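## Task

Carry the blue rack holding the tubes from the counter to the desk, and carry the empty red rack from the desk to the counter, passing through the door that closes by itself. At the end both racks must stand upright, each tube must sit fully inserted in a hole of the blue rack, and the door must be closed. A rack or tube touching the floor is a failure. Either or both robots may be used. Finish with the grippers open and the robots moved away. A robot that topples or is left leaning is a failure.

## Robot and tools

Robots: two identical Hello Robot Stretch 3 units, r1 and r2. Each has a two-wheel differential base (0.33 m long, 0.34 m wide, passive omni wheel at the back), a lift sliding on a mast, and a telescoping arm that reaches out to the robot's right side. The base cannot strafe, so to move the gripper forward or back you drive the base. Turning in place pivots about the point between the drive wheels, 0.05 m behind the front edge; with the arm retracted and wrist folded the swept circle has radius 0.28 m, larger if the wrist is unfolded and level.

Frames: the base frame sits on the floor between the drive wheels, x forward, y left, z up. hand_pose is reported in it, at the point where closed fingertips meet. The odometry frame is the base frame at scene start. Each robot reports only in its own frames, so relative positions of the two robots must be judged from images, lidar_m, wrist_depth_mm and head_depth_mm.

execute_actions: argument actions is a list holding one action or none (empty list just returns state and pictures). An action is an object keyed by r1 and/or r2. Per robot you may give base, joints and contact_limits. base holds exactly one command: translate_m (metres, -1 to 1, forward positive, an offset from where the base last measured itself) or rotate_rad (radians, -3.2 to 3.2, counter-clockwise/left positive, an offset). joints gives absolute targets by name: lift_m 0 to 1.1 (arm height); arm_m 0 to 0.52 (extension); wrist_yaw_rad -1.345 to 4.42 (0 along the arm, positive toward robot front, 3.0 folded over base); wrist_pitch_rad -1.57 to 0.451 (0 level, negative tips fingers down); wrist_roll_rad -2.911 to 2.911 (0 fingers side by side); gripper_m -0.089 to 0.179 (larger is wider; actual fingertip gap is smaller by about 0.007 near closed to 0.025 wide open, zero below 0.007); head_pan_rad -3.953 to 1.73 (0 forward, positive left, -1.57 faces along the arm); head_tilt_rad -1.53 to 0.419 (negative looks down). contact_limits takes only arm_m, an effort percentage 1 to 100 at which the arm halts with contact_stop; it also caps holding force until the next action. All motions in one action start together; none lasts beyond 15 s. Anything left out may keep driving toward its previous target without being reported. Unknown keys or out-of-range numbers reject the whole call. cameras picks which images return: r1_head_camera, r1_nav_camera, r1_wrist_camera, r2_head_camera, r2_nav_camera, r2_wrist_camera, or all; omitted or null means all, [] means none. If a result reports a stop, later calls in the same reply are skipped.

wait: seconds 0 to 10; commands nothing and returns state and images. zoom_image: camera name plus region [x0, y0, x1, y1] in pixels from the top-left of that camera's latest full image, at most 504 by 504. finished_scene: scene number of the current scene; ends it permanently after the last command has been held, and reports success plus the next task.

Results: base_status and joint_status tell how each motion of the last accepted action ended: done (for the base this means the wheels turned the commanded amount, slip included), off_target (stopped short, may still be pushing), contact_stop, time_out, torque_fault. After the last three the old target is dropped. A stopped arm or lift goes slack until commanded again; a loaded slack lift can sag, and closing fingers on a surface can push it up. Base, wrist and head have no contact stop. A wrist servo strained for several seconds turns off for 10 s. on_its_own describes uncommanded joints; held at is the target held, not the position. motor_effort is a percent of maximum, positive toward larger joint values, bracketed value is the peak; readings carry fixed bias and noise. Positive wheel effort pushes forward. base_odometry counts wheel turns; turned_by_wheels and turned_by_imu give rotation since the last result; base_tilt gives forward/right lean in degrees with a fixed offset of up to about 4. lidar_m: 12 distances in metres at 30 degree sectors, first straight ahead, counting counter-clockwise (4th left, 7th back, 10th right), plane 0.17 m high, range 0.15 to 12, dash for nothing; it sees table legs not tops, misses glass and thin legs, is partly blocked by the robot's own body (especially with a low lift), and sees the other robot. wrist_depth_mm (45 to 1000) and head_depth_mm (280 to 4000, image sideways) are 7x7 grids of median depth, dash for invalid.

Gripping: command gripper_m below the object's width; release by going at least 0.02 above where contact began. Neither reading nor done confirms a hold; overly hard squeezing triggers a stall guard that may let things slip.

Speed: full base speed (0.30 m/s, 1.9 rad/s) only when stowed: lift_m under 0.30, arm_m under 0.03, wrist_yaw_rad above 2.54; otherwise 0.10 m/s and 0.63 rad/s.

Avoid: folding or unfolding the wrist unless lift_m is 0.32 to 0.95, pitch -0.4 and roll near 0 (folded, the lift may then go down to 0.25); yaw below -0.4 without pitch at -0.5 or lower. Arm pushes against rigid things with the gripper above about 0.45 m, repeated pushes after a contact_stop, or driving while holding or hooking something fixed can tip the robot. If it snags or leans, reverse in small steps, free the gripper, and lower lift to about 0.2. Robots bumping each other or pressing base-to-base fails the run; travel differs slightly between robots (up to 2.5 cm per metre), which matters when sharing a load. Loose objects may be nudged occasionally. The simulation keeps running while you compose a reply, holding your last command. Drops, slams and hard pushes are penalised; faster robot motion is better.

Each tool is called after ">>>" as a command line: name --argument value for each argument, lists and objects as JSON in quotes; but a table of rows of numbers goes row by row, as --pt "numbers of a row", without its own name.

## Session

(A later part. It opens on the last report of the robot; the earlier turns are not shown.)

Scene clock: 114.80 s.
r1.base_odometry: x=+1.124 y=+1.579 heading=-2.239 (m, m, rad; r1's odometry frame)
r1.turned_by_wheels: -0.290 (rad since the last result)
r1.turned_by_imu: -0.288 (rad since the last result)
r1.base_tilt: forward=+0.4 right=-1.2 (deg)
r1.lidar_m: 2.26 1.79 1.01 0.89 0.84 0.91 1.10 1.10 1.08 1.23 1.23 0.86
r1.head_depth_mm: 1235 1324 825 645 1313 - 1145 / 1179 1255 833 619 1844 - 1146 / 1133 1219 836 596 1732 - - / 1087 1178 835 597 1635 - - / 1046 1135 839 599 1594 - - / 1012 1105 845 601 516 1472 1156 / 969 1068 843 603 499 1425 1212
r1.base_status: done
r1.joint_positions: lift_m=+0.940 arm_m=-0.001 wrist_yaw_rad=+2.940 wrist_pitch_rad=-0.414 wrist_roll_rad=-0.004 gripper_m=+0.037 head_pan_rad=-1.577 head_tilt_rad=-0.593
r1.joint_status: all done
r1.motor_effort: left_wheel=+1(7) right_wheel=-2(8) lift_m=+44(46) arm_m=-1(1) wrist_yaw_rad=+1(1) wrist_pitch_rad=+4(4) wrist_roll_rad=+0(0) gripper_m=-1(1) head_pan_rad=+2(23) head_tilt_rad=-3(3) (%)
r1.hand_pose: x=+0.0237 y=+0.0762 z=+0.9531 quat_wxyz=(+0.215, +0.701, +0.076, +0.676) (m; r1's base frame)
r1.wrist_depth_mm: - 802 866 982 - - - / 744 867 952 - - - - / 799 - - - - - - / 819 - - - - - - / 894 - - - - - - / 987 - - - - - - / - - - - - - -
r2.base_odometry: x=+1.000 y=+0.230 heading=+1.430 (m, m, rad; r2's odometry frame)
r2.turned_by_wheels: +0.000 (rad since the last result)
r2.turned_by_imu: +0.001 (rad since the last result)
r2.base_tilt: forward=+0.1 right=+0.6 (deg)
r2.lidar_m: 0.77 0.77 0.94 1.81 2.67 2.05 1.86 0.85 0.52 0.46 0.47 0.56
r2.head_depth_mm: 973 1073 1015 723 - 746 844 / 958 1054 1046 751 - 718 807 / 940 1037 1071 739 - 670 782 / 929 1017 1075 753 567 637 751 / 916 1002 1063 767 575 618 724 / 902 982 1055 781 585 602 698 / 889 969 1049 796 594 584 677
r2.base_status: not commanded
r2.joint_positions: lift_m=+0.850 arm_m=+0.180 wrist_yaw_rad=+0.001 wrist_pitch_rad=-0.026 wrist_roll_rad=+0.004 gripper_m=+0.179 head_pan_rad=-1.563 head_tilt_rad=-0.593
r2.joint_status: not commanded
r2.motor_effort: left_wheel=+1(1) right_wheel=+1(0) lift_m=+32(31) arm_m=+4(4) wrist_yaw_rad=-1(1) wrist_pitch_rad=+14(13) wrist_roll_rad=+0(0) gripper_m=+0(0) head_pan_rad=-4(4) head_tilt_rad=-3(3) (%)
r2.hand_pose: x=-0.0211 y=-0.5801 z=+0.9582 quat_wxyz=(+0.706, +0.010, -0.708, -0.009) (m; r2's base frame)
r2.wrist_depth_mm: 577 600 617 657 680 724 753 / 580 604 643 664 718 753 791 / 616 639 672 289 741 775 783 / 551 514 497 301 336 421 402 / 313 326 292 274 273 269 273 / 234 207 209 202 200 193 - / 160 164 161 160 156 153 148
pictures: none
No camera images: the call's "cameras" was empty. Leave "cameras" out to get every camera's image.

>>> execute_actions --actions '[{"r1": {"joints": {"wrist_yaw_rad": 0.0, "gripper_m": 0.179}}, "r2": {"base": {"translate_m": -0.015}}}]' --cameras '[]'

>>> execute_actions --actions '[{"r1": {"joints": {"wrist_pitch_rad": 0.0, "lift_m": 0.90}}, "r2": {"joints": {"arm_m": 0.27}}}]' --cameras '["r1_wrist_camera", "r1_head_camera", "r2_wrist_camera", "r2_head_camera"]'

Scene clock: 127.33 s.
r1.base_odometry: x=+1.124 y=+1.579 heading=-2.240 (m, m, rad; r1's odometry frame)
r1.turned_by_wheels: +0.000 (rad since the last result)
r1.turned_by_imu: -0.001 (rad since the last result)
r1.base_tilt: forward=+0.3 right=-1.2 (deg)
r1.lidar_m: 2.25 1.78 1.02 0.89 0.83 0.90 1.10 1.10 1.08 1.23 1.23 0.86
r1.head_depth_mm: 1233 1333 830 645 1308 - - / 1183 1264 831 622 1848 - - / 1134 1217 834 596 1752 - - / 1085 1171 837 600 - - 1186 / 1050 1137 836 599 1604 1390 1206 / 1007 1104 843 601 499 1419 1205 / 970 1059 846 601 498 1430 1205
r1.base_status: not commanded
r1.joint_positions: lift_m=+0.940 arm_m=-0.001 wrist_yaw_rad=+0.002 wrist_pitch_rad=-0.414 wrist_roll_rad=-0.004 gripper_m=+0.179 head_pan_rad=-1.577 head_tilt_rad=-0.593
r1.joint_status: all done
r1.motor_effort: left_wheel=+1(2) right_wheel=-2(2) lift_m=+44(44) arm_m=+0(0) wrist_yaw_rad=-2(3) wrist_pitch_rad=+4(4) wrist_roll_rad=+0(0) gripper_m=+1(91) head_pan_rad=+3(3) head_tilt_rad=-3(3) (%)
r1.hand_pose: x=-0.0211 y=-0.3689 z=+0.9531 quat_wxyz=(+0.694, +0.147, -0.690, -0.145) (m; r1's base frame)
r1.wrist_depth_mm: 378 403 461 390 581 807 903 / 267 290 316 347 379 445 525 / 213 225 241 262 284 309 340 / 183 196 212 232 258 855 864 / - - - - - - 945 / - - - - - - 930 / - - - - - - 902
r2.base_odometry: x=+0.998 y=+0.215 heading=+1.430 (m, m, rad; r2's odometry frame)
r2.turned_by_wheels: +0.000 (rad since the last result)
r2.turned_by_imu: +0.001 (rad since the last result)
r2.base_tilt: forward=+0.1 right=+0.6 (deg)
r2.lidar_m: 0.78 0.79 0.95 1.85 2.67 2.04 1.84 0.85 0.52 0.47 0.47 0.56
r2.head_depth_mm: 974 1074 1017 726 - 750 851 / 963 1057 1044 752 - 719 814 / 944 1040 1069 734 - 677 784 / 930 1018 1081 747 567 642 757 / 920 1005 1065 765 575 623 729 / 904 983 1060 783 584 605 703 / 890 968 1051 797 592 588 681
r2.base_status: done
r2.joint_positions: lift_m=+0.850 arm_m=+0.180 wrist_yaw_rad=+0.001 wrist_pitch_rad=-0.026 wrist_roll_rad=+0.004 gripper_m=+0.179 head_pan_rad=-1.563 head_tilt_rad=-0.593
r2.joint_status: not commanded
r2.motor_effort: left_wheel=+1(2) right_wheel=+0(4) lift_m=+32(32) arm_m=+4(5) wrist_yaw_rad=-1(1) wrist_pitch_rad=+14(14) wrist_roll_rad=+0(0) gripper_m=+0(0) head_pan_rad=-4(4) head_tilt_rad=-2(3) (%)
r2.hand_pose: x=-0.0211 y=-0.5801 z=+0.9582 quat_wxyz=(+0.706, +0.010, -0.708, -0.009) (m; r2's base frame)
r2.wrist_depth_mm: 583 599 629 660 688 742 744 / 593 610 637 684 714 736 791 / 614 637 665 331 733 755 802 / 546 516 433 296 390 416 396 / 315 320 288 275 275 265 275 / 232 206 208 203 197 194 - / 160 164 162 157 156 153 148
pictures: none
No camera images: the call's "cameras" was empty. Leave "cameras" out to get every camera's image.

Scene clock: 129.23 s.
r1.base_odometry: x=+1.124 y=+1.579 heading=-2.240 (m, m, rad; r1's odometry frame)
r1.turned_by_wheels: +0.000 (rad since the last result)
r1.turned_by_imu: +0.000 (rad since the last result)
r1.base_tilt: forward=+0.3 right=-1.2 (deg)
r1.lidar_m: 2.26 1.78 1.01 0.89 0.84 0.90 1.10 1.10 1.08 1.23 1.23 0.86
r1.head_depth_mm: 1240 1326 829 644 1448 - - / 1189 1258 831 619 1690 - - / 1134 1219 834 596 1761 - - / 1092 1175 835 598 519 - 1206 / 1050 1139 839 600 1591 1432 1207 / 1010 1098 843 601 516 1425 1209 / 974 1064 844 602 500 1427 1212
r1.base_status: not commanded
r1.joint_positions: lift_m=+0.900 arm_m=-0.001 wrist_yaw_rad=+0.002 wrist_pitch_rad=-0.022 wrist_roll_rad=-0.004 gripper_m=+0.179 head_pan_rad=-1.577 head_tilt_rad=-0.593
r1.joint_status: all done
r1.motor_effort: left_wheel=+1(2) right_wheel=-2(2) lift_m=+27(40) arm_m=-1(1) wrist_yaw_rad=-1(2) wrist_pitch_rad=+6(6) wrist_roll_rad=+0(0) gripper_m=+0(0) head_pan_rad=+2(3) head_tilt_rad=-3(3) (%)
r1.hand_pose: x=-0.0210 y=-0.3997 z=+1.0094 quat_wxyz=(+0.709, +0.009, -0.705, -0.007) (m; r1's base frame)
r1.wrist_depth_mm: 798 827 872 925 - - 930 / 829 854 948 - - - 928 / 574 692 925 - - - 939 / 381 392 412 436 594 788 866 / - 265 291 322 363 433 476 / 189 203 217 234 260 - 339 / 175 187 213 - - 850 832
r2.base_odometry: x=+0.998 y=+0.215 heading=+1.430 (m, m, rad; r2's odometry frame)
r2.turned_by_wheels: +0.000 (rad since the last result)
r2.turned_by_imu: +0.000 (rad since the last result)
r2.base_tilt: forward=+0.1 right=+0.6 (deg)
r2.lidar_m: 0.78 0.79 0.95 1.85 2.67 2.04 1.85 0.85 0.52 0.47 0.47 0.56
r2.head_depth_mm: 976 1073 1018 776 - 715 847 / 958 1054 1048 795 621 673 816 / 944 1036 1071 - 603 663 784 / 932 1024 1077 739 571 643 756 / 916 1003 1067 764 575 623 726 / 902 985 1054 781 583 605 706 / 890 970 1045 796 592 589 682
r2.base_status: not commanded
r2.joint_positions: lift_m=+0.850 arm_m=+0.270 wrist_yaw_rad=+0.001 wrist_pitch_rad=-0.026 wrist_roll_rad=+0.004 gripper_m=+0.179 head_pan_rad=-1.563 head_tilt_rad=-0.593
r2.joint_status: all done
r2.motor_effort: left_wheel=+1(1) right_wheel=+0(1) lift_m=+32(32) arm_m=+5(5) wrist_yaw_rad=-1(1) wrist_pitch_rad=+14(13) wrist_roll_rad=+0(0) gripper_m=+0(0) head_pan_rad=-5(4) head_tilt_rad=-3(3) (%)
r2.hand_pose: x=-0.0211 y=-0.6701 z=+0.9582 quat_wxyz=(+0.706, +0.010, -0.708, -0.009) (m; r2's base frame)
r2.wrist_depth_mm: 499 529 548 572 606 632 667 / 513 552 560 572 625 649 702 / 528 560 574 589 648 681 702 / 535 552 211 196 195 417 401 / 312 322 214 201 215 265 274 / 230 206 201 196 193 192 - / 159 163 160 159 155 153 148
pictures: r1_head_camera (sideways: a quarter turn clockwise sets it upright), r1_wrist_camera, r2_head_camera (sideways: a quarter turn clockwise sets it upright), r2_wrist_camera
Images, in order (width x height): r1_head_camera 896x504, r1_wrist_camera 644x364, r2_head_camera 896x504, r2_wrist_camera 644x364.

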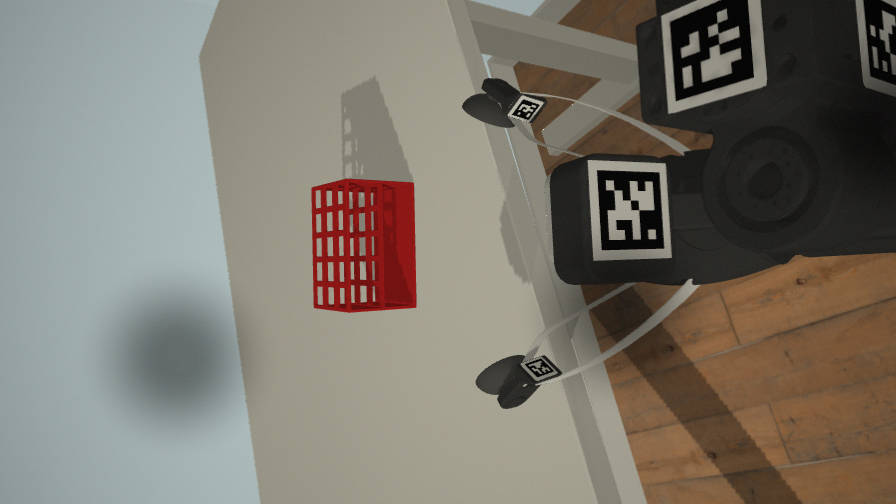

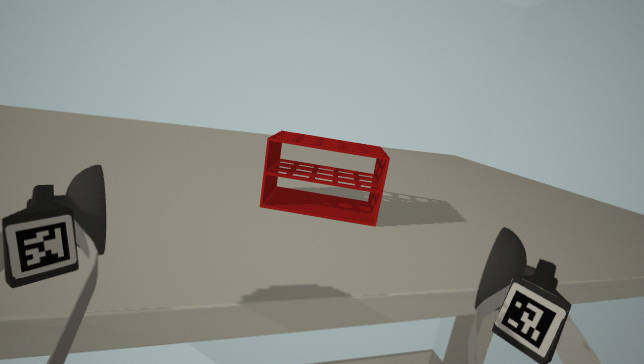

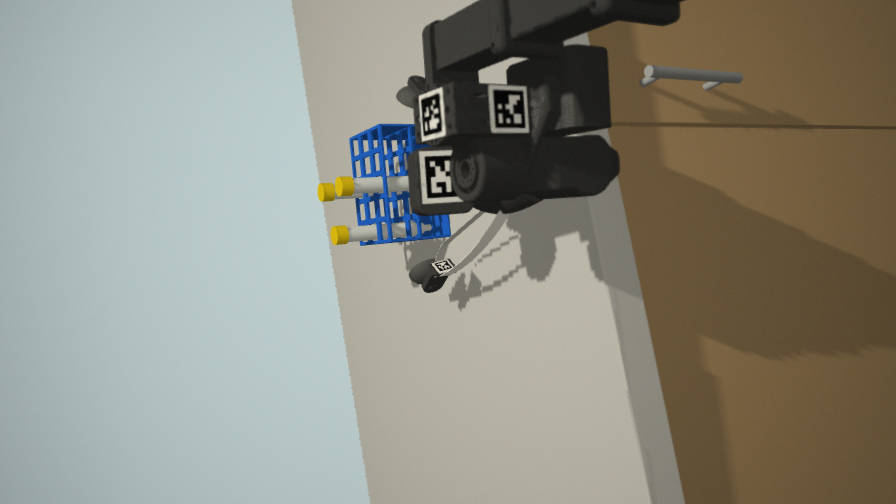

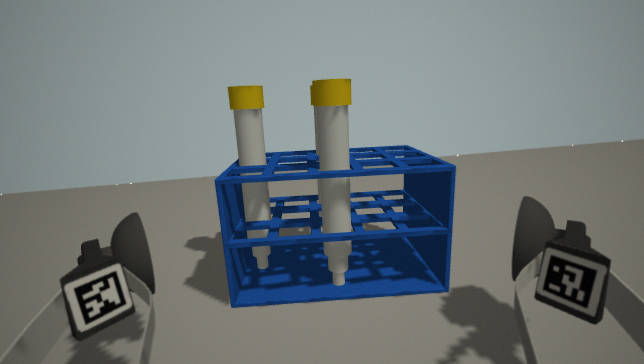

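>>> execute_actions --actions '[{"r1": {"joints": {"arm_m": 0.12, "lift_m": 0.885}}, "r2": {"joints": {"arm_m": 0.33, "lift_m": 0.83}}}]' --cameras '["r1_wrist_camera", "r2_wrist_camera"]'

Scene clock: 136.83 s.
r1.base_odometry: x=+1.124 y=+1.579 heading=-2.240 (m, m, rad; r1's odometry frame)
r1.turned_by_wheels: +0.000 (rad since the last result)
r1.turned_by_imu: -0.001 (rad since the last result)
r1.base_tilt: forward=+0.4 right=-1.2 (deg)
r1.lidar_m: 2.26 1.78 1.01 0.89 0.84 0.90 1.10 1.10 1.08 1.23 1.23 0.85
r1.head_depth_mm: 1242 1324 827 617 - 1348 1193 / 1180 1256 832 619 - 1320 1196 / 1128 1224 833 633 - 1359 1200 / 1087 1175 832 647 - 1373 1200 / 1042 1147 838 598 1613 1427 1206 / 1009 1102 837 600 516 1425 1204 / 973 1069 844 600 500 1437 1211
r1.base_status: not commanded
r1.joint_positions: lift_m=+0.885 arm_m=+0.120 wrist_yaw_rad=+0.001 wrist_pitch_rad=-0.021 wrist_roll_rad=-0.004 gripper_m=+0.179 head_pan_rad=-1.577 head_tilt_rad=-0.593
r1.joint_status: all done
r1.motor_effort: left_wheel=+1(2) right_wheel=-2(2) lift_m=+27(28) arm_m=+3(4) wrist_yaw_rad=-1(1) wrist_pitch_rad=+6(6) wrist_roll_rad=+0(0) gripper_m=+1(1) head_pan_rad=+2(3) head_tilt_rad=-3(3) (%)
r1.hand_pose: x=-0.0213 y=-0.5202 z=+0.9947 quat_wxyz=(+0.709, +0.008, -0.705, -0.007) (m; r1's base frame)
r1.wrist_depth_mm: 690 736 782 841 925 - 886 / 689 755 828 895 971 - 873 / 517 614 764 904 - - 889 / 329 345 338 354 449 728 810 / - 235 253 278 293 379 419 / 167 178 191 207 224 - 274 / 142 144 152 163 173 174 202
r2.base_odometry: x=+0.998 y=+0.215 heading=+1.430 (m, m, rad; r2's odometry frame)
r2.turned_by_wheels: +0.000 (rad since the last result)
r2.turned_by_imu: +0.001 (rad since the last result)
r2.base_tilt: forward=+0.1 right=+0.6 (deg)
r2.lidar_m: 0.78 0.79 0.95 1.85 2.67 2.04 1.84 0.85 0.52 0.47 0.47 0.56
r2.head_depth_mm: 977 1073 1016 776 614 712 851 / 962 1055 1048 - 593 674 815 / 945 1038 1068 - 563 663 784 / 930 1019 1079 726 571 643 756 / 917 1002 1075 763 575 623 729 / 907 989 1061 779 586 606 706 / 893 973 1053 798 594 586 684
r2.base_status: not commanded
r2.joint_positions: lift_m=+0.841 arm_m=+0.330 wrist_yaw_rad=+0.001 wrist_pitch_rad=+0.009 wrist_roll_rad=+0.004 gripper_m=+0.179 head_pan_rad=-1.563 head_tilt_rad=-0.593
r2.joint_status: lift_m contact_stop (moved -0.010 of -0.020); the others done
r2.on_its_own: lift_m is slack since a contact_stop, until your next command for it (your +0.830 is given up)
r2.motor_effort: left_wheel=+1(1) right_wheel=+1(0) lift_m=+39(40) arm_m=+5(6) wrist_yaw_rad=+0(1) wrist_pitch_rad=-5(17) wrist_roll_rad=+0(1) gripper_m=+0(0) head_pan_rad=-4(4) head_tilt_rad=-2(3) (%)
r2.hand_pose: x=-0.0212 y=-0.7309 z=+0.9576 quat_wxyz=(+0.706, -0.002, -0.708, +0.003) (m; r2's base frame)
r2.wrist_depth_mm: 464 484 499 522 547 571 612 / 467 487 513 114 555 604 618 / 474 506 522 118 584 605 656 / 499 516 147 120 163 449 435 / 331 289 146 123 185 130 285 / 237 154 140 124 144 131 - / 160 158 149 147 151 143 147
pictures: r1_wrist_camera, r2_wrist_camera
Images, in order (width x height): r1_wrist_camera 644x364, r2_wrist_camera 644x364.

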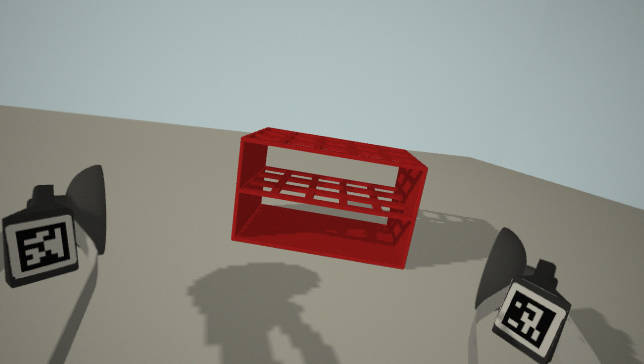

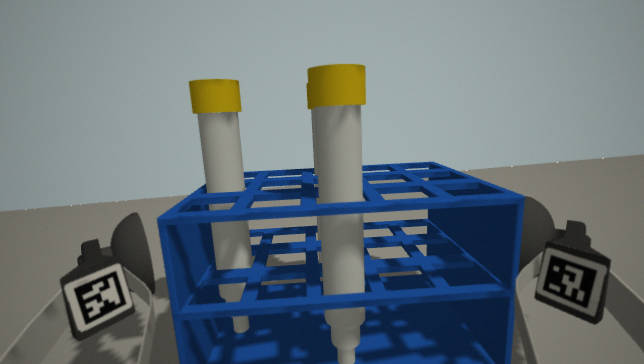

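>>> execute_actions --actions '[{"r1": {"base": {"translate_m": -0.018}, "joints": {"lift_m": 0.875}}, "r2": {"joints": {"lift_m": 0.848}}}]' --cameras '[]'

>>> execute_actions --actions '[{"r1": {"joints": {"arm_m": 0.225}}, "r2": {"joints": {"gripper_m": 0.10}}}]' --cameras '["r1_wrist_camera", "r2_wrist_camera", "r1_head_camera"]'

Scene clock: 149.73 s.
r1.base_odometry: x=+1.135 y=+1.593 heading=-2.239 (m, m, rad; r1's odometry frame)
r1.turned_by_wheels: +0.000 (rad since the last result)
r1.turned_by_imu: -0.001 (rad since the last result)
r1.base_tilt: forward=+0.4 right=-1.2 (deg)
r1.lidar_m: 2.27 1.77 1.02 0.88 0.83 0.90 1.09 1.08 1.08 1.23 1.23 0.87
r1.head_depth_mm: 1235 1327 828 646 - - 1176 / 1179 1260 827 619 - 1336 1203 / 1140 1232 832 623 - 1354 1204 / 1086 1173 838 645 - 1357 1200 / 1051 1145 838 611 1634 1416 1200 / 1011 1092 843 601 515 1429 1206 / 975 1068 849 602 499 1420 1212
r1.base_status: done
r1.joint_positions: lift_m=+0.875 arm_m=+0.120 wrist_yaw_rad=+0.001 wrist_pitch_rad=-0.020 wrist_roll_rad=-0.004 gripper_m=+0.179 head_pan_rad=-1.577 head_tilt_rad=-0.593
r1.joint_status: all done
r1.motor_effort: left_wheel=+1(2) right_wheel=-2(7) lift_m=+27(27) arm_m=+4(4) wrist_yaw_rad=+0(1) wrist_pitch_rad=+6(6) wrist_roll_rad=+0(0) gripper_m=+0(1) head_pan_rad=+2(3) head_tilt_rad=-3(3) (%)
r1.hand_pose: x=-0.0213 y=-0.5202 z=+0.9847 quat_wxyz=(+0.709, +0.008, -0.705, -0.007) (m; r1's base frame)
r1.wrist_depth_mm: 700 739 792 863 914 - 877 / 714 762 826 888 972 - 874 / 469 552 548 721 - - 861 / 302 316 290 319 466 630 806 / - 215 232 252 281 343 388 / 151 161 174 188 205 - 250 / 127 131 139 147 157 159 184
r2.base_odometry: x=+0.998 y=+0.215 heading=+1.430 (m, m, rad; r2's odometry frame)
r2.turned_by_wheels: +0.000 (rad since the last result)
r2.turned_by_imu: +0.001 (rad since the last result)
r2.base_tilt: forward=+0.1 right=+0.6 (deg)
r2.lidar_m: 0.78 0.79 0.95 1.85 2.67 2.03 1.84 0.85 0.52 0.47 0.47 0.56
r2.head_depth_mm: 977 1073 1021 771 614 714 849 / 959 1053 1044 - 574 674 814 / 947 1034 1068 - 566 662 783 / 930 1022 1079 720 569 644 757 / 918 1002 1069 765 575 622 731 / 903 983 1057 781 584 604 706 / 892 966 1053 799 592 587 681
r2.base_status: not commanded
r2.joint_positions: lift_m=+0.848 arm_m=+0.330 wrist_yaw_rad=+0.001 wrist_pitch_rad=-0.015 wrist_roll_rad=+0.004 gripper_m=+0.179 head_pan_rad=-1.563 head_tilt_rad=-0.593
r2.joint_status: all done
r2.motor_effort: left_wheel=+0(0) right_wheel=+0(0) lift_m=+46(47) arm_m=+5(6) wrist_yaw_rad=-1(1) wrist_pitch_rad=+8(9) wrist_roll_rad=+0(0) gripper_m=+0(1) head_pan_rad=-4(4) head_tilt_rad=-3(2) (%)
r2.hand_pose: x=-0.0212 y=-0.7305 z=+0.9586 quat_wxyz=(+0.706, +0.006, -0.708, -0.005) (m; r2's base frame)
r2.wrist_depth_mm: 453 471 484 531 539 580 608 / 465 484 508 112 568 591 617 / 484 505 512 116 572 618 666 / 493 518 142 120 160 419 410 / 320 303 145 123 178 130 278 / 233 153 141 126 144 132 - / 160 158 144 148 151 144 148
pictures: none
No camera images: the call's "cameras" was empty. Leave "cameras" out to get every camera's image.

Scene clock: 152.33 s.
r1.base_odometry: x=+1.135 y=+1.593 heading=-2.240 (m, m, rad; r1's odometry frame)
r1.turned_by_wheels: +0.000 (rad since the last result)
r1.turned_by_imu: -0.110 (rad since the last result)
r1.base_tilt: forward=+0.3 right=-1.2 (deg)
r1.lidar_m: 1.96 2.26 1.02 0.89 0.81 0.85 1.08 1.07 1.07 1.26 1.24 0.89
r1.head_depth_mm: 1219 1275 826 676 - - 1184 / 1288 1382 829 - 1497 1412 1197 / 1218 1295 883 - 1631 1426 1204 / 1162 1249 765 - 1645 1428 1208 / 1109 1183 748 598 1648 1424 1209 / 1054 1132 844 599 1589 1419 1206 / 1002 1094 843 603 499 1426 1212
r1.base_status: not commanded
r1.joint_positions: lift_m=+0.875 arm_m=+0.224 wrist_yaw_rad=-0.006 wrist_pitch_rad=-0.045 wrist_roll_rad=-0.010 gripper_m=+0.179 head_pan_rad=-1.577 head_tilt_rad=-0.593
r1.joint_status: all done
r1.motor_effort: left_wheel=-4(13) right_wheel=+10(31) lift_m=+28(28) arm_m=+6(11) wrist_yaw_rad=+7(10) wrist_pitch_rad=+13(20) wrist_roll_rad=+3(4) gripper_m=+1(1) head_pan_rad=+2(3) head_tilt_rad=-2(3) (%)
r1.hand_pose: x=-0.0229 y=-0.6241 z=+0.9784 quat_wxyz=(+0.711, +0.014, -0.703, -0.018) (m; r1's base frame)
r1.wrist_depth_mm: 610 665 737 817 925 930 735 / 639 697 781 874 953 929 728 / 402 399 454 543 986 919 723 / 270 252 242 243 384 551 678 / - 188 208 231 256 313 347 / 143 152 162 175 189 - 230 / 119 124 131 139 148 150 174
r2.base_odometry: x=+0.998 y=+0.215 heading=+1.430 (m, m, rad; r2's odometry frame)
r2.turned_by_wheels: +0.000 (rad since the last result)
r2.turned_by_imu: +0.000 (rad since the last result)
r2.base_tilt: forward=+0.1 right=+0.6 (deg)
r2.lidar_m: 0.78 0.79 0.96 1.84 2.67 2.04 1.84 0.85 0.52 0.47 0.47 0.56
r2.head_depth_mm: 974 1075 1022 772 614 714 854 / 957 1060 1047 - 573 673 817 / 945 1036 1066 - 565 661 784 / 932 1018 1077 717 570 642 756 / 913 1002 1071 764 575 623 732 / 902 987 1054 780 584 606 704 / 887 973 1052 799 594 588 681
r2.base_status: not commanded
r2.joint_positions: lift_m=+0.848 arm_m=+0.330 wrist_yaw_rad=+0.001 wrist_pitch_rad=-0.015 wrist_roll_rad=+0.004 gripper_m=+0.104 head_pan_rad=-1.563 head_tilt_rad=-0.593
r2.joint_status: gripper_m off_target (ended at +0.104, target +0.100)
r2.motor_effort: left_wheel=+0(1) right_wheel=+0(1) lift_m=+47(47) arm_m=+5(4) wrist_yaw_rad=-2(1) wrist_pitch_rad=+8(8) wrist_roll_rad=+0(0) gripper_m=-20(96) head_pan_rad=-4(4) head_tilt_rad=-4(3) (%)
r2.hand_pose: x=-0.0212 y=-0.7305 z=+0.9585 quat_wxyz=(+0.706, +0.006, -0.708, -0.005) (m; r2's base frame)
r2.wrist_depth_mm: 451 469 491 510 548 566 601 / 475 488 501 527 559 594 617 / 481 510 523 530 577 615 651 / 500 509 153 130 164 425 404 / 317 307 162 159 180 143 259 / 219 - 155 139 175 161 191 / 176 164 151 149 152 148 151
pictures: r1_head_camera (sideways: a quarter turn clockwise sets it upright), r1_wrist_camera, r2_wrist_camera
Images, in order (width x height): r1_head_camera 896x504, r1_wrist_camera 644x364, r2_wrist_camera 644x364.

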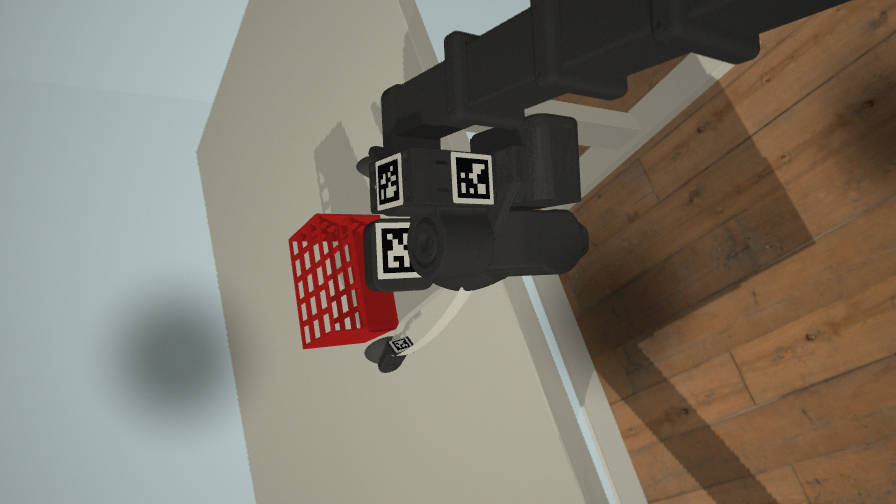

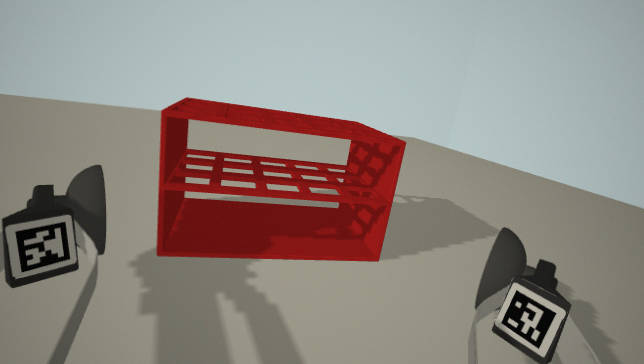

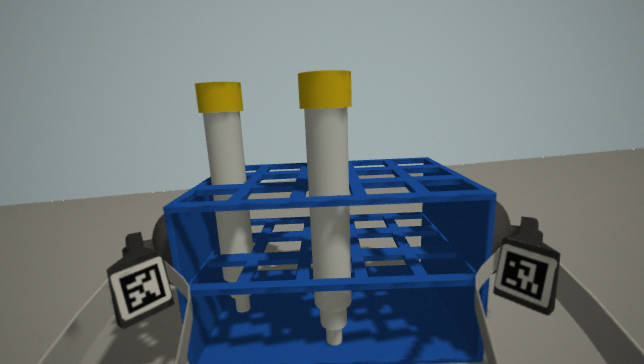

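>>> execute_actions --actions '[{"r1": {"joints": {"arm_m": 0.10, "lift_m": 0.90}}, "r2": {"joints": {"lift_m": 0.91}}}]' --cameras '["r2_wrist_camera"]'

>>> execute_actions --actions '[{"r1": {"base": {"rotate_rad": 0.11}}, "r2": {"joints": {"arm_m": 0.0}}}]' --cameras '["r1_wrist_camera", "r1_head_camera", "r2_wrist_camera"]'

Scene clock: 158.67 s.
r1.base_odometry: x=+1.135 y=+1.593 heading=-2.239 (m, m, rad; r1's odometry frame)
r1.turned_by_wheels: +0.000 (rad since the last result)
r1.turned_by_imu: -0.001 (rad since the last result)
r1.base_tilt: forward=+0.4 right=-1.2 (deg)
r1.lidar_m: 1.96 2.26 1.02 0.88 0.81 0.85 1.08 1.06 1.07 1.26 1.24 0.89
r1.head_depth_mm: 1222 1281 823 1054 - 1311 1192 / 1290 1376 832 649 - - 1200 / 1217 1291 833 651 - 1330 1200 / 1159 1251 743 664 - 1349 1201 / 1102 1193 751 597 1640 1431 1205 / 1044 1132 843 597 1600 1432 1214 / 1004 1096 845 599 501 1431 1204
r1.base_status: not commanded
r1.joint_positions: lift_m=+0.900 arm_m=+0.100 wrist_yaw_rad=-0.001 wrist_pitch_rad=-0.021 wrist_roll_rad=-0.008 gripper_m=+0.179 head_pan_rad=-1.577 head_tilt_rad=-0.593
r1.joint_status: all done
r1.motor_effort: left_wheel=+0(5) right_wheel=+0(10) lift_m=+44(48) arm_m=-3(4) wrist_yaw_rad=+1(7) wrist_pitch_rad=+6(13) wrist_roll_rad=+2(3) gripper_m=+0(1) head_pan_rad=+2(3) head_tilt_rad=-3(3) (%)
r1.hand_pose: x=-0.0216 y=-0.5011 z=+1.0090 quat_wxyz=(+0.710, +0.007, -0.704, -0.008) (m; r1's base frame)
r1.wrist_depth_mm: 708 774 840 931 - 980 783 / 721 797 847 956 - 992 796 / 558 689 878 - - 992 763 / 369 389 391 390 631 859 750 / - 265 289 320 362 423 485 / 188 201 215 233 254 - 316 / 155 162 172 183 198 218 716
r2.base_odometry: x=+0.998 y=+0.215 heading=+1.430 (m, m, rad; r2's odometry frame)
r2.turned_by_wheels: +0.000 (rad since the last result)
r2.turned_by_imu: +0.001 (rad since the last result)
r2.base_tilt: forward=+0.1 right=+0.6 (deg)
r2.lidar_m: 0.78 0.79 0.96 1.85 2.67 2.03 1.84 0.85 0.52 0.47 0.47 0.56
r2.head_depth_mm: 976 1074 1099 - 607 706 850 / 959 1051 1122 649 591 674 815 / 946 1036 1110 - 580 663 786 / 932 1018 1070 745 570 641 756 / 919 1004 1074 765 574 622 727 / 900 985 1061 779 583 605 703 / 891 970 1049 798 593 588 683
r2.base_status: not commanded
r2.joint_positions: lift_m=+0.910 arm_m=+0.330 wrist_yaw_rad=+0.001 wrist_pitch_rad=-0.027 wrist_roll_rad=+0.004 gripper_m=+0.104 head_pan_rad=-1.563 head_tilt_rad=-0.593
r2.joint_status: all done
r2.motor_effort: left_wheel=+0(0) right_wheel=+1(0) lift_m=+48(50) arm_m=+4(3) wrist_yaw_rad=-2(1) wrist_pitch_rad=+14(14) wrist_roll_rad=+0(0) gripper_m=-20(20) head_pan_rad=-3(5) head_tilt_rad=-4(2) (%)
r2.hand_pose: x=-0.0212 y=-0.7301 z=+1.0174 quat_wxyz=(+0.706, +0.010, -0.708, -0.009) (m; r2's base frame)
r2.wrist_depth_mm: 453 468 490 511 531 569 598 / 463 489 506 524 565 591 623 / 484 506 524 537 579 616 653 / 497 511 157 133 170 633 602 / 512 459 163 161 180 144 391 / 336 - 155 141 175 206 289 / 269 250 151 149 152 222 232
pictures: r2_wrist_camera
Images, in order (width x height): r2_wrist_camera 644x364.

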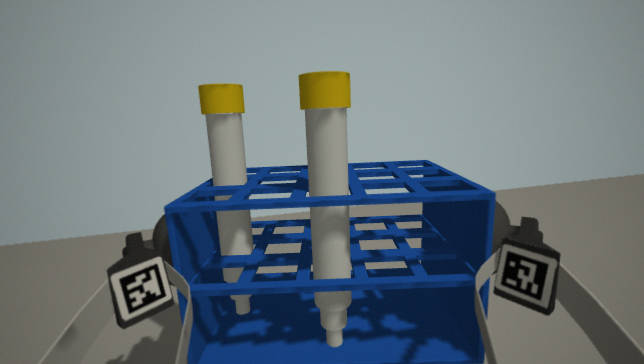

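Scene clock: 162.30 s.
r1.base_odometry: x=+1.135 y=+1.593 heading=-2.130 (m, m, rad; r1's odometry frame)
r1.turned_by_wheels: +0.110 (rad since the last result)
r1.turned_by_imu: +0.108 (rad since the last result)
r1.base_tilt: forward=+0.3 right=-1.3 (deg)
r1.lidar_m: 2.28 1.76 1.03 0.87 0.82 0.89 1.07 1.06 1.06 1.24 1.24 0.89
r1.head_depth_mm: 1242 1348 824 630 - 1319 1191 / 1191 1266 833 618 - - 1202 / 1142 1230 708 648 - 1339 1207 / 1096 1178 751 665 - 1352 1206 / 1055 1146 838 599 1654 1419 1207 / 1016 1105 839 599 1590 1430 1203 / 983 1075 842 601 500 1421 1205
r1.base_status: done
r1.joint_positions: lift_m=+0.900 arm_m=+0.100 wrist_yaw_rad=-0.001 wrist_pitch_rad=-0.021 wrist_roll_rad=-0.008 gripper_m=+0.179 head_pan_rad=-1.577 head_tilt_rad=-0.593
r1.joint_status: not commanded
r1.motor_effort: left_wheel=-2(4) right_wheel=+2(6) lift_m=+44(44) arm_m=-4(3) wrist_yaw_rad=+1(1) wrist_pitch_rad=+6(6) wrist_roll_rad=+2(2) gripper_m=+0(0) head_pan_rad=+2(3) head_tilt_rad=-3(3) (%)
r1.hand_pose: x=-0.0216 y=-0.5011 z=+1.0090 quat_wxyz=(+0.710, +0.007, -0.704, -0.008) (m; r1's base frame)
r1.wrist_depth_mm: 718 747 829 881 970 - 855 / 755 789 829 917 - - 849 / 563 687 863 957 - - 842 / 372 390 440 403 360 790 803 / - 264 288 310 345 431 486 / 187 201 216 233 252 - 310 / 156 161 172 183 195 197 228
r2.base_odometry: x=+0.998 y=+0.215 heading=+1.430 (m, m, rad; r2's odometry frame)
r2.turned_by_wheels: +0.000 (rad since the last result)
r2.turned_by_imu: +0.001 (rad since the last result)
r2.base_tilt: forward=+0.2 right=+0.6 (deg)
r2.lidar_m: 0.78 0.78 0.96 1.85 2.67 2.04 1.84 0.85 0.52 0.47 0.47 0.56
r2.head_depth_mm: 973 1078 1016 708 621 687 - / 962 1055 1047 721 442 - - / 943 1040 1077 445 435 - 802 / 935 1020 1076 718 455 644 757 / 916 1001 1071 765 574 625 728 / 900 985 1055 780 583 606 705 / 887 967 1054 798 594 589 681
r2.base_status: not commanded
r2.joint_positions: lift_m=+0.910 arm_m=+0.000 wrist_yaw_rad=+0.001 wrist_pitch_rad=-0.028 wrist_roll_rad=+0.004 gripper_m=+0.104 head_pan_rad=-1.563 head_tilt_rad=-0.593
r2.joint_status: all done
r2.motor_effort: left_wheel=+1(0) right_wheel=+0(1) lift_m=+48(48) arm_m=-3(4) wrist_yaw_rad=-1(1) wrist_pitch_rad=+15(14) wrist_roll_rad=+0(0) gripper_m=-20(20) head_pan_rad=-4(4) head_tilt_rad=-3(2) (%)
r2.hand_pose: x=-0.0212 y=-0.4009 z=+1.0172 quat_wxyz=(+0.706, +0.010, -0.708, -0.010) (m; r2's base frame)
r2.wrist_depth_mm: 718 738 792 799 869 892 971 / 752 767 795 846 912 932 996 / 761 805 849 847 921 1000 - / 769 796 155 131 169 637 608 / 482 461 162 160 180 143 395 / 332 - 155 140 176 213 307 / 269 251 151 149 153 292 343
pictures: r1_head_camera (sideways: a quarter turn clockwise sets it upright), r1_wrist_camera, r2_wrist_camera
Images, in order (width x height): r1_head_camera 896x504, r1_wrist_camera 644x364, r2_wrist_camera 644x364.

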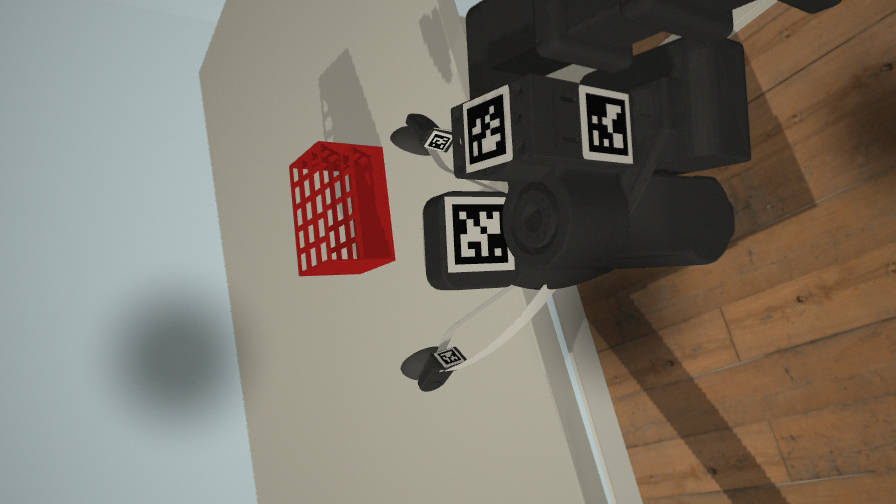

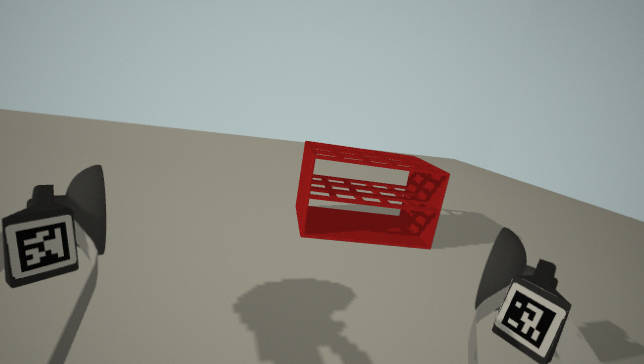

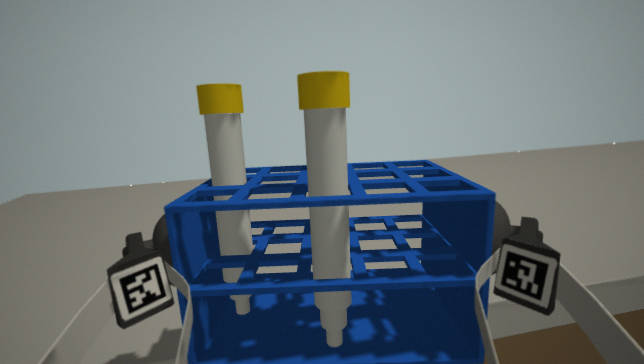

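>>> execute_actions --actions '[{"r1": {"base": {"rotate_rad": 0.10}}, "r2": {"joints": {"wrist_yaw_rad": 1.7, "head_pan_rad": 0.0, "head_tilt_rad": -0.5}}}]' --cameras '[]'

>>> execute_actions --actions '[{"r1": {"base": {"translate_m": -0.13}, "joints": {"lift_m": 0.897}}, "r2": {"base": {"rotate_rad": 2.78}}}]' --cameras '["r1_wrist_camera", "r1_head_camera", "r2_head_camera"]'

Scene clock: 181.93 s.
r1.base_odometry: x=+1.135 y=+1.593 heading=-2.030 (m, m, rad; r1's odometry frame)
r1.turned_by_wheels: +0.100 (rad since the last result)
r1.turned_by_imu: +0.098 (rad since the last result)
r1.base_tilt: forward=+0.3 right=-1.3 (deg)
r1.lidar_m: 2.71 1.47 0.99 0.87 0.87 0.94 1.07 1.07 1.07 1.24 0.88 0.89
r1.head_depth_mm: 1163 1251 829 617 - 1308 1189 / 1128 1218 744 619 - - 1200 / 1095 1174 706 648 - 1333 1203 / 1061 1161 834 665 - 1359 1209 / 1034 1120 839 601 1618 1432 1209 / 1003 1102 844 599 516 1422 1207 / 973 1078 844 603 516 1434 1214
r1.base_status: done
r1.joint_positions: lift_m=+0.900 arm_m=+0.100 wrist_yaw_rad=-0.001 wrist_pitch_rad=-0.021 wrist_roll_rad=-0.008 gripper_m=+0.179 head_pan_rad=-1.577 head_tilt_rad=-0.593
r1.joint_status: not commanded
r1.motor_effort: left_wheel=-1(5) right_wheel=+2(6) lift_m=+44(44) arm_m=-3(3) wrist_yaw_rad=+1(1) wrist_pitch_rad=+6(6) wrist_roll_rad=+2(2) gripper_m=+0(0) head_pan_rad=+3(3) head_tilt_rad=-3(3) (%)
r1.hand_pose: x=-0.0216 y=-0.5011 z=+1.0090 quat_wxyz=(+0.710, +0.007, -0.704, -0.008) (m; r1's base frame)
r1.wrist_depth_mm: 738 759 798 850 914 930 984 / 747 793 817 891 926 987 974 / 565 697 852 932 962 - 962 / 367 389 434 513 346 627 865 / - 264 288 323 324 347 489 / 186 202 215 232 253 - 312 / 154 163 172 183 195 198 231
r2.base_odometry: x=+0.998 y=+0.215 heading=+1.430 (m, m, rad; r2's odometry frame)
r2.turned_by_wheels: +0.000 (rad since the last result)
r2.turned_by_imu: +0.001 (rad since the last result)
r2.base_tilt: forward=+0.1 right=+0.6 (deg)
r2.lidar_m: 0.78 0.79 0.96 1.85 2.67 2.03 1.84 0.85 0.52 0.47 0.47 0.56
r2.head_depth_mm: 672 731 797 874 970 1065 - / 662 718 781 857 946 1062 1148 / 653 703 765 839 925 1037 1180 / 642 693 750 823 906 1009 1138 / 630 681 739 805 885 984 1114 / 622 668 723 789 865 965 1078 / 612 657 711 773 847 939 1049
r2.base_status: not commanded
r2.joint_positions: lift_m=+0.910 arm_m=+0.000 wrist_yaw_rad=+1.698 wrist_pitch_rad=-0.028 wrist_roll_rad=+0.004 gripper_m=+0.104 head_pan_rad=-0.007 head_tilt_rad=-0.507
r2.joint_status: all done
r2.motor_effort: left_wheel=+0(0) right_wheel=+1(0) lift_m=+48(47) arm_m=-3(4) wrist_yaw_rad=+3(4) wrist_pitch_rad=+14(14) wrist_roll_rad=+0(0) gripper_m=-20(20) head_pan_rad=+5(53) head_tilt_rad=+2(10) (%)
r2.hand_pose: x=+0.2321 y=-0.1131 z=+1.0172 quat_wxyz=(+0.474, +0.538, -0.460, +0.523) (m; r2's base frame)
r2.wrist_depth_mm: 659 647 666 667 682 687 700 / 678 678 687 691 700 705 727 / 692 693 707 716 727 754 740 / 723 723 156 132 170 796 793 / 759 765 164 160 180 143 390 / 781 - 155 141 176 491 320 / 809 844 151 148 152 447 402
pictures: none
No camera images: the call's "cameras" was empty. Leave "cameras" out to get every camera's image.

Scene clock: 187.30 s.
r1.base_odometry: x=+1.193 y=+1.709 heading=-2.030 (m, m, rad; r1's odometry frame)
r1.turned_by_wheels: +0.000 (rad since the last result)
r1.turned_by_imu: -0.001 (rad since the last result)
r1.base_tilt: forward=+0.4 right=-1.2 (deg)
r1.lidar_m: 2.77 1.42 0.95 0.84 0.77 0.91 0.94 0.94 1.01 1.27 1.27 0.98
r1.head_depth_mm: 1185 1283 824 620 - 1300 1190 / 1151 1239 832 620 - - 1207 / 1111 1206 832 649 - 1325 1202 / 1086 1173 707 652 - 1353 1197 / 1055 1144 835 610 1637 1430 1201 / 1028 1110 844 600 1590 1430 1207 / 1000 1098 842 602 1573 1429 1206
r1.base_status: done
r1.joint_positions: lift_m=+0.897 arm_m=+0.100 wrist_yaw_rad=-0.001 wrist_pitch_rad=-0.021 wrist_roll_rad=-0.008 gripper_m=+0.179 head_pan_rad=-1.577 head_tilt_rad=-0.593
r1.joint_status: all done
r1.motor_effort: left_wheel=-1(6) right_wheel=+1(3) lift_m=+27(40) arm_m=-4(4) wrist_yaw_rad=+1(1) wrist_pitch_rad=+6(6) wrist_roll_rad=+2(2) gripper_m=+0(0) head_pan_rad=+3(3) head_tilt_rad=-3(3) (%)
r1.hand_pose: x=-0.0216 y=-0.5011 z=+1.0066 quat_wxyz=(+0.710, +0.007, -0.704, -0.008) (m; r1's base frame)
r1.wrist_depth_mm: 765 791 826 875 909 983 863 / 790 818 868 909 945 - 828 / 547 671 877 944 - - 818 / 367 381 372 374 584 797 803 / - 260 283 309 356 416 471 / 184 197 212 229 247 - 303 / 152 159 169 180 192 194 227
r2.base_odometry: x=+0.998 y=+0.215 heading=-2.073 (m, m, rad; r2's odometry frame)
r2.turned_by_wheels: +2.780 (rad since the last result)
r2.turned_by_imu: +2.793 (rad since the last result)
r2.base_tilt: forward=+0.1 right=+0.6 (deg)
r2.lidar_m: 1.92 1.84 0.69 0.49 0.47 0.48 0.64 0.78 0.81 1.09 2.66 2.68
r2.head_depth_mm: 2201 2402 2626 2704 2028 1648 - / 2060 2214 2388 2571 2055 1610 1323 / 1934 2086 2275 2479 2102 1630 1340 / 1813 1928 2119 2280 2127 1660 1355 / 1722 1839 1967 2124 2185 1673 1363 / 1633 1747 1868 2007 2095 1684 1378 / 1551 1666 1772 1884 1993 1717 1389
r2.base_status: done
r2.joint_positions: lift_m=+0.910 arm_m=+0.000 wrist_yaw_rad=+1.698 wrist_pitch_rad=-0.028 wrist_roll_rad=+0.004 gripper_m=+0.104 head_pan_rad=-0.007 head_tilt_rad=-0.507
r2.joint_status: not commanded
r2.motor_effort: left_wheel=-1(4) right_wheel=+2(4) lift_m=+48(48) arm_m=-3(3) wrist_yaw_rad=+3(2) wrist_pitch_rad=+15(15) wrist_roll_rad=+0(0) gripper_m=-20(20) head_pan_rad=+5(5) head_tilt_rad=+2(2) (%)
r2.hand_pose: x=+0.2320 y=-0.1130 z=+1.0172 quat_wxyz=(+0.474, +0.538, -0.460, +0.523) (m; r2's base frame)
r2.wrist_depth_mm: - - - - - - - / - - - - - - - / - - - - - - - / - - 156 131 170 - - / - - 162 161 180 143 - / - - 155 142 175 - - / - - 151 149 152 - -
pictures: r1_head_camera (sideways: a quarter turn clockwise sets it upright), r1_wrist_camera, r2_head_camera (sideways: a quarter turn clockwise sets it upright)
Images, in order (width x height): r1_head_camera 896x504, r1_wrist_camera 644x364, r2_head_camera 896x504.

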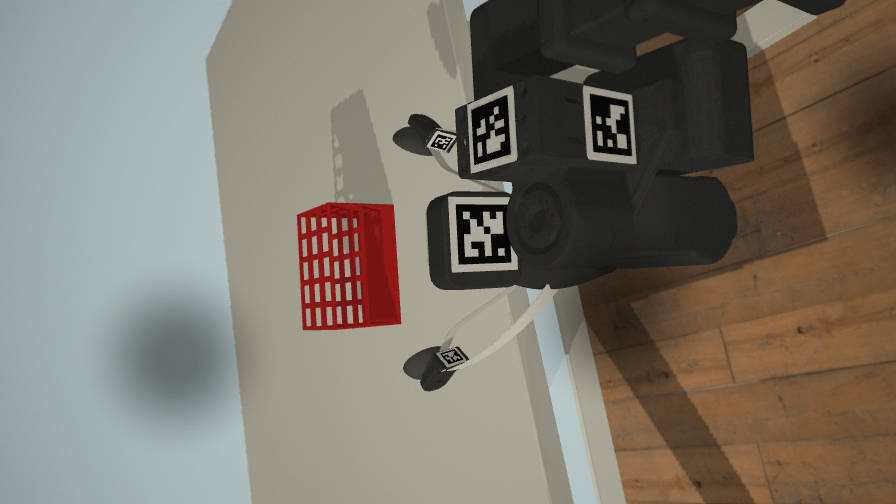

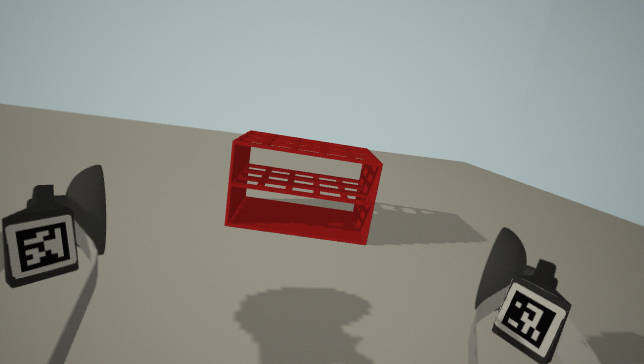

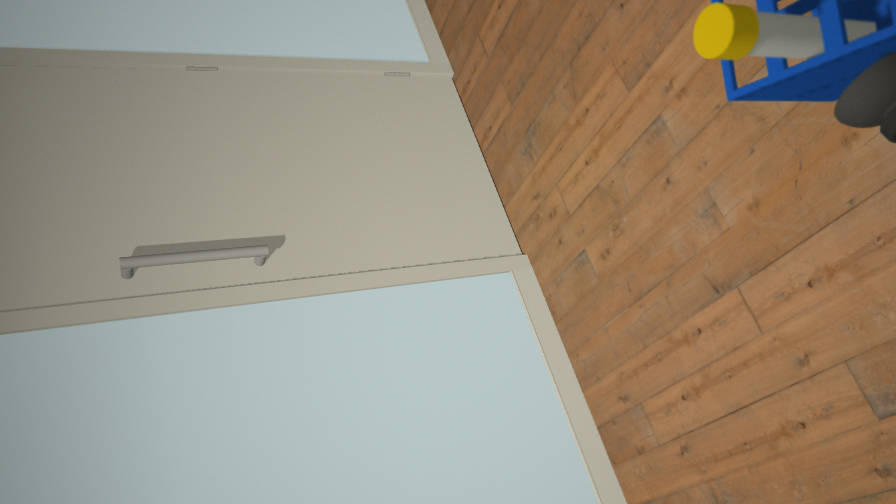

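>>> execute_actions --actions '[{"r1": {"joints": {"arm_m": 0.25}, "contact_limits": {"arm_m": 8}}, "r2": {"base": {"translate_m": 0.9}}}]' --cameras '["r1_wrist_camera", "r1_head_camera"]'

Scene clock: 202.13 s.
r1.base_odometry: x=+1.193 y=+1.709 heading=-2.030 (m, m, rad; r1's odometry frame)
r1.turned_by_wheels: +0.000 (rad since the last result)
r1.turned_by_imu: -0.003 (rad since the last result)
r1.base_tilt: forward=+0.4 right=-1.2 (deg)
r1.lidar_m: 2.79 1.42 0.95 0.84 0.77 0.91 0.94 0.94 1.00 1.27 1.27 0.98
r1.head_depth_mm: 1186 1283 824 642 - 1364 1198 / 1152 1249 880 - 1660 1416 1202 / 1118 1200 938 - 1694 1423 1207 / 1086 1172 944 - 1684 1410 1201 / 1050 1150 841 596 1645 1430 1205 / 1027 1109 841 599 1601 1420 1206 / 996 1094 843 602 1571 1430 1209
r1.base_status: not commanded
r1.joint_positions: lift_m=+0.897 arm_m=+0.250 wrist_yaw_rad=+0.000 wrist_pitch_rad=-0.021 wrist_roll_rad=-0.008 gripper_m=+0.179 head_pan_rad=-1.577 head_tilt_rad=-0.593
r1.joint_status: all done
r1.motor_effort: left_wheel=-1(1) right_wheel=+2(2) lift_m=+27(27) arm_m=+4(5) wrist_yaw_rad=+1(1) wrist_pitch_rad=+5(6) wrist_roll_rad=+2(2) gripper_m=+0(1) head_pan_rad=+2(3) head_tilt_rad=-3(3) (%)
r1.contact_limits: arm_m 8 (drawing in: default 17, maximum 28; extending or still: default 23, maximum 38)
r1.hand_pose: x=-0.0216 y=-0.6502 z=+1.0067 quat_wxyz=(+0.710, +0.007, -0.704, -0.008) (m; r1's base frame)
r1.wrist_depth_mm: 636 659 679 734 786 823 834 / 659 697 725 761 823 855 786 / 545 695 741 811 837 902 796 / 366 330 180 214 611 820 790 / - 168 201 218 188 419 467 / 182 178 191 179 181 - 302 / 151 154 164 174 183 194 225
r2.base_odometry: x=+0.565 y=-0.574 heading=-2.073 (m, m, rad; r2's odometry frame)
r2.turned_by_wheels: +0.000 (rad since the last result)
r2.turned_by_imu: +0.009 (rad since the last result)
r2.base_tilt: forward=+0.1 right=+0.6 (deg)
r2.lidar_m: 1.12 1.07 1.11 1.00 0.95 0.97 1.30 1.55 1.61 2.18 2.20 1.54
r2.head_depth_mm: 1241 1350 1482 1641 1797 1648 - / 1168 1258 1370 1503 1676 1610 1320 / 1095 1176 1279 1396 1540 1597 1332 / 1027 1096 1181 1294 1421 1531 1347 / 980 1039 1125 1206 1319 1441 1368 / 922 987 1058 1135 1226 1331 1377 / 883 939 1003 1073 1152 1243 1319
r2.base_status: done
r2.joint_positions: lift_m=+0.910 arm_m=+0.000 wrist_yaw_rad=+1.698 wrist_pitch_rad=-0.028 wrist_roll_rad=+0.004 gripper_m=+0.104 head_pan_rad=-0.007 head_tilt_rad=-0.507
r2.joint_status: not commanded
r2.motor_effort: left_wheel=-2(2) right_wheel=+2(4) lift_m=+48(48) arm_m=-3(3) wrist_yaw_rad=+3(1) wrist_pitch_rad=+15(14) wrist_roll_rad=+0(0) gripper_m=-20(20) head_pan_rad=+5(5) head_tilt_rad=+3(3) (%)
r2.hand_pose: x=+0.2320 y=-0.1130 z=+1.0172 quat_wxyz=(+0.474, +0.538, -0.460, +0.523) (m; r2's base frame)
r2.wrist_depth_mm: 797 887 980 - - - - / 838 932 991 - - - - / 833 918 - - - - - / 862 970 155 131 170 - - / 885 944 162 159 180 142 - / 926 - 155 140 176 - - / 924 - 151 149 152 - -
pictures: r1_head_camera (sideways: a quarter turn clockwise sets it upright), r1_wrist_camera
Images, in order (width x height): r1_head_camera 896x504, r1_wrist_camera 644x364.

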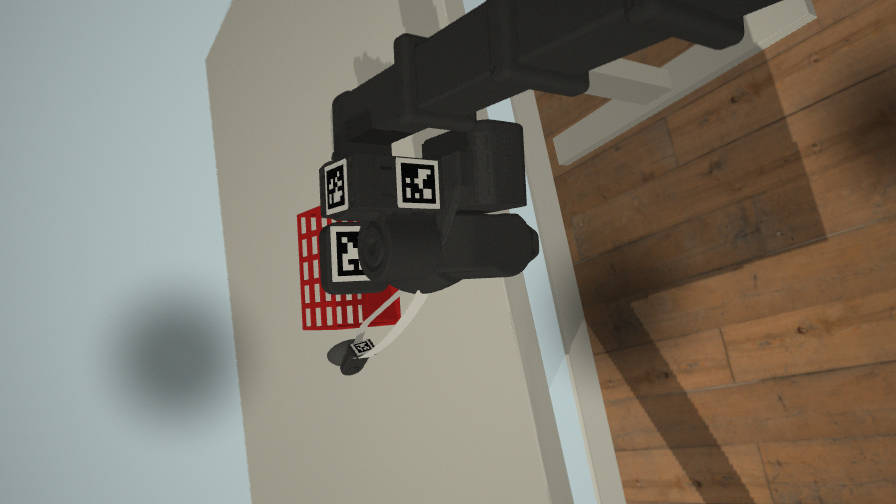

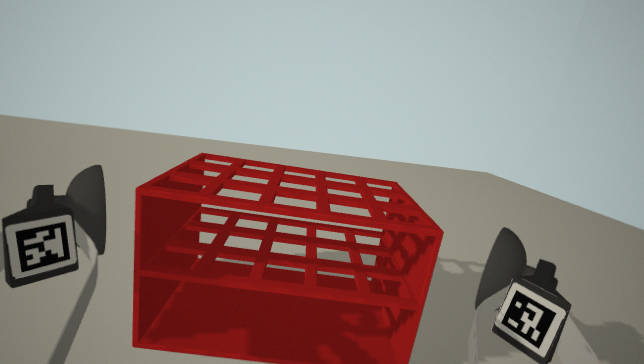

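>>> execute_actions --actions '[{"r1": {"joints": {"arm_m": 0.285, "lift_m": 0.885}, "contact_limits": {"arm_m": 8}}}]' --cameras '["r1_wrist_camera"]'

Scene clock: 206.97 s.
r1.base_odometry: x=+1.193 y=+1.709 heading=-2.030 (m, m, rad; r1's odometry frame)
r1.turned_by_wheels: +0.000 (rad since the last result)
r1.turned_by_imu: -0.001 (rad since the last result)
r1.base_tilt: forward=+0.4 right=-1.2 (deg)
r1.lidar_m: 2.77 1.42 0.96 0.84 0.77 0.91 0.94 0.94 1.00 1.27 1.27 0.98
r1.head_depth_mm: 1191 1279 824 644 - 1359 1209 / 1157 1244 883 - 1653 1412 1196 / 1117 1209 936 - 1732 1420 1205 / 1090 1168 945 - 1682 1425 1205 / 1055 1150 793 599 1634 1430 1203 / 1023 1119 839 601 1602 1427 1202 / 1001 1098 843 602 1567 1430 1208
r1.base_status: not commanded
r1.joint_positions: lift_m=+0.885 arm_m=+0.285 wrist_yaw_rad=+0.000 wrist_pitch_rad=-0.020 wrist_roll_rad=-0.008 gripper_m=+0.179 head_pan_rad=-1.577 head_tilt_rad=-0.593
r1.joint_status: all done
r1.motor_effort: left_wheel=-2(1) right_wheel=+2(2) lift_m=+27(28) arm_m=+3(4) wrist_yaw_rad=+1(1) wrist_pitch_rad=+6(6) wrist_roll_rad=+2(2) gripper_m=+0(0) head_pan_rad=+2(2) head_tilt_rad=-3(3) (%)
r1.contact_limits: arm_m 8 (drawing in: default 17, maximum 28; extending or still: default 23, maximum 38)
r1.hand_pose: x=-0.0215 y=-0.6852 z=+0.9947 quat_wxyz=(+0.710, +0.007, -0.704, -0.008) (m; r1's base frame)
r1.wrist_depth_mm: 600 630 669 699 748 789 811 / 622 658 696 736 791 821 800 / 490 609 716 769 803 857 785 / 325 126 133 157 504 705 731 / - 133 172 189 141 376 423 / 165 122 138 144 140 - 272 / 140 134 147 153 137 174 203
r2.base_odometry: x=+0.565 y=-0.574 heading=-2.073 (m, m, rad; r2's odometry frame)
r2.turned_by_wheels: +0.000 (rad since the last result)
r2.turned_by_imu: +0.001 (rad since the last result)
r2.base_tilt: forward=+0.1 right=+0.6 (deg)
r2.lidar_m: 1.11 1.07 1.11 0.99 0.95 0.98 1.30 1.56 1.61 2.19 2.19 1.55
r2.head_depth_mm: 1235 1352 1473 1645 1800 1650 - / 1166 1261 1369 1518 1671 1622 1325 / 1095 1183 1271 1395 1533 1591 1338 / 1034 1094 1186 1296 1420 1535 1351 / 976 1038 1116 1209 1313 1439 1356 / 923 987 1060 1137 1222 1334 1367 / 882 940 1003 1073 1150 1245 1319
r2.base_status: not commanded
r2.joint_positions: lift_m=+0.910 arm_m=+0.000 wrist_yaw_rad=+1.698 wrist_pitch_rad=-0.028 wrist_roll_rad=+0.004 gripper_m=+0.104 head_pan_rad=-0.007 head_tilt_rad=-0.507
r2.joint_status: not commanded
r2.motor_effort: left_wheel=-2(2) right_wheel=+3(2) lift_m=+48(48) arm_m=-3(3) wrist_yaw_rad=+2(2) wrist_pitch_rad=+14(15) wrist_roll_rad=+0(0) gripper_m=-20(20) head_pan_rad=+5(4) head_tilt_rad=+2(2) (%)
r2.hand_pose: x=+0.2320 y=-0.1130 z=+1.0172 quat_wxyz=(+0.474, +0.538, -0.460, +0.523) (m; r2's base frame)
r2.wrist_depth_mm: 803 899 961 - - - - / 821 914 990 - - - - / 846 921 999 - - - - / 871 949 155 131 171 - - / 900 954 162 160 180 144 - / 907 - 155 141 175 - - / 921 - 151 149 152 - -
pictures: r1_wrist_camera
Images, in order (width x height): r1_wrist_camera 644x364.

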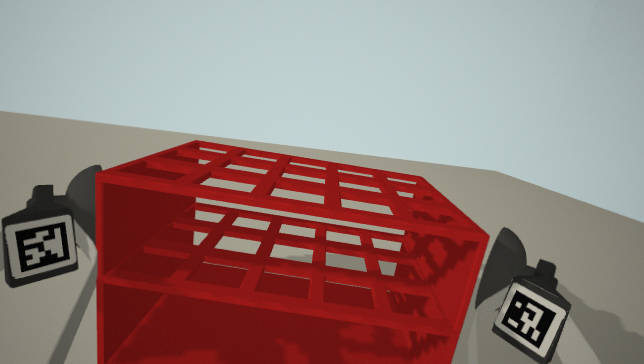

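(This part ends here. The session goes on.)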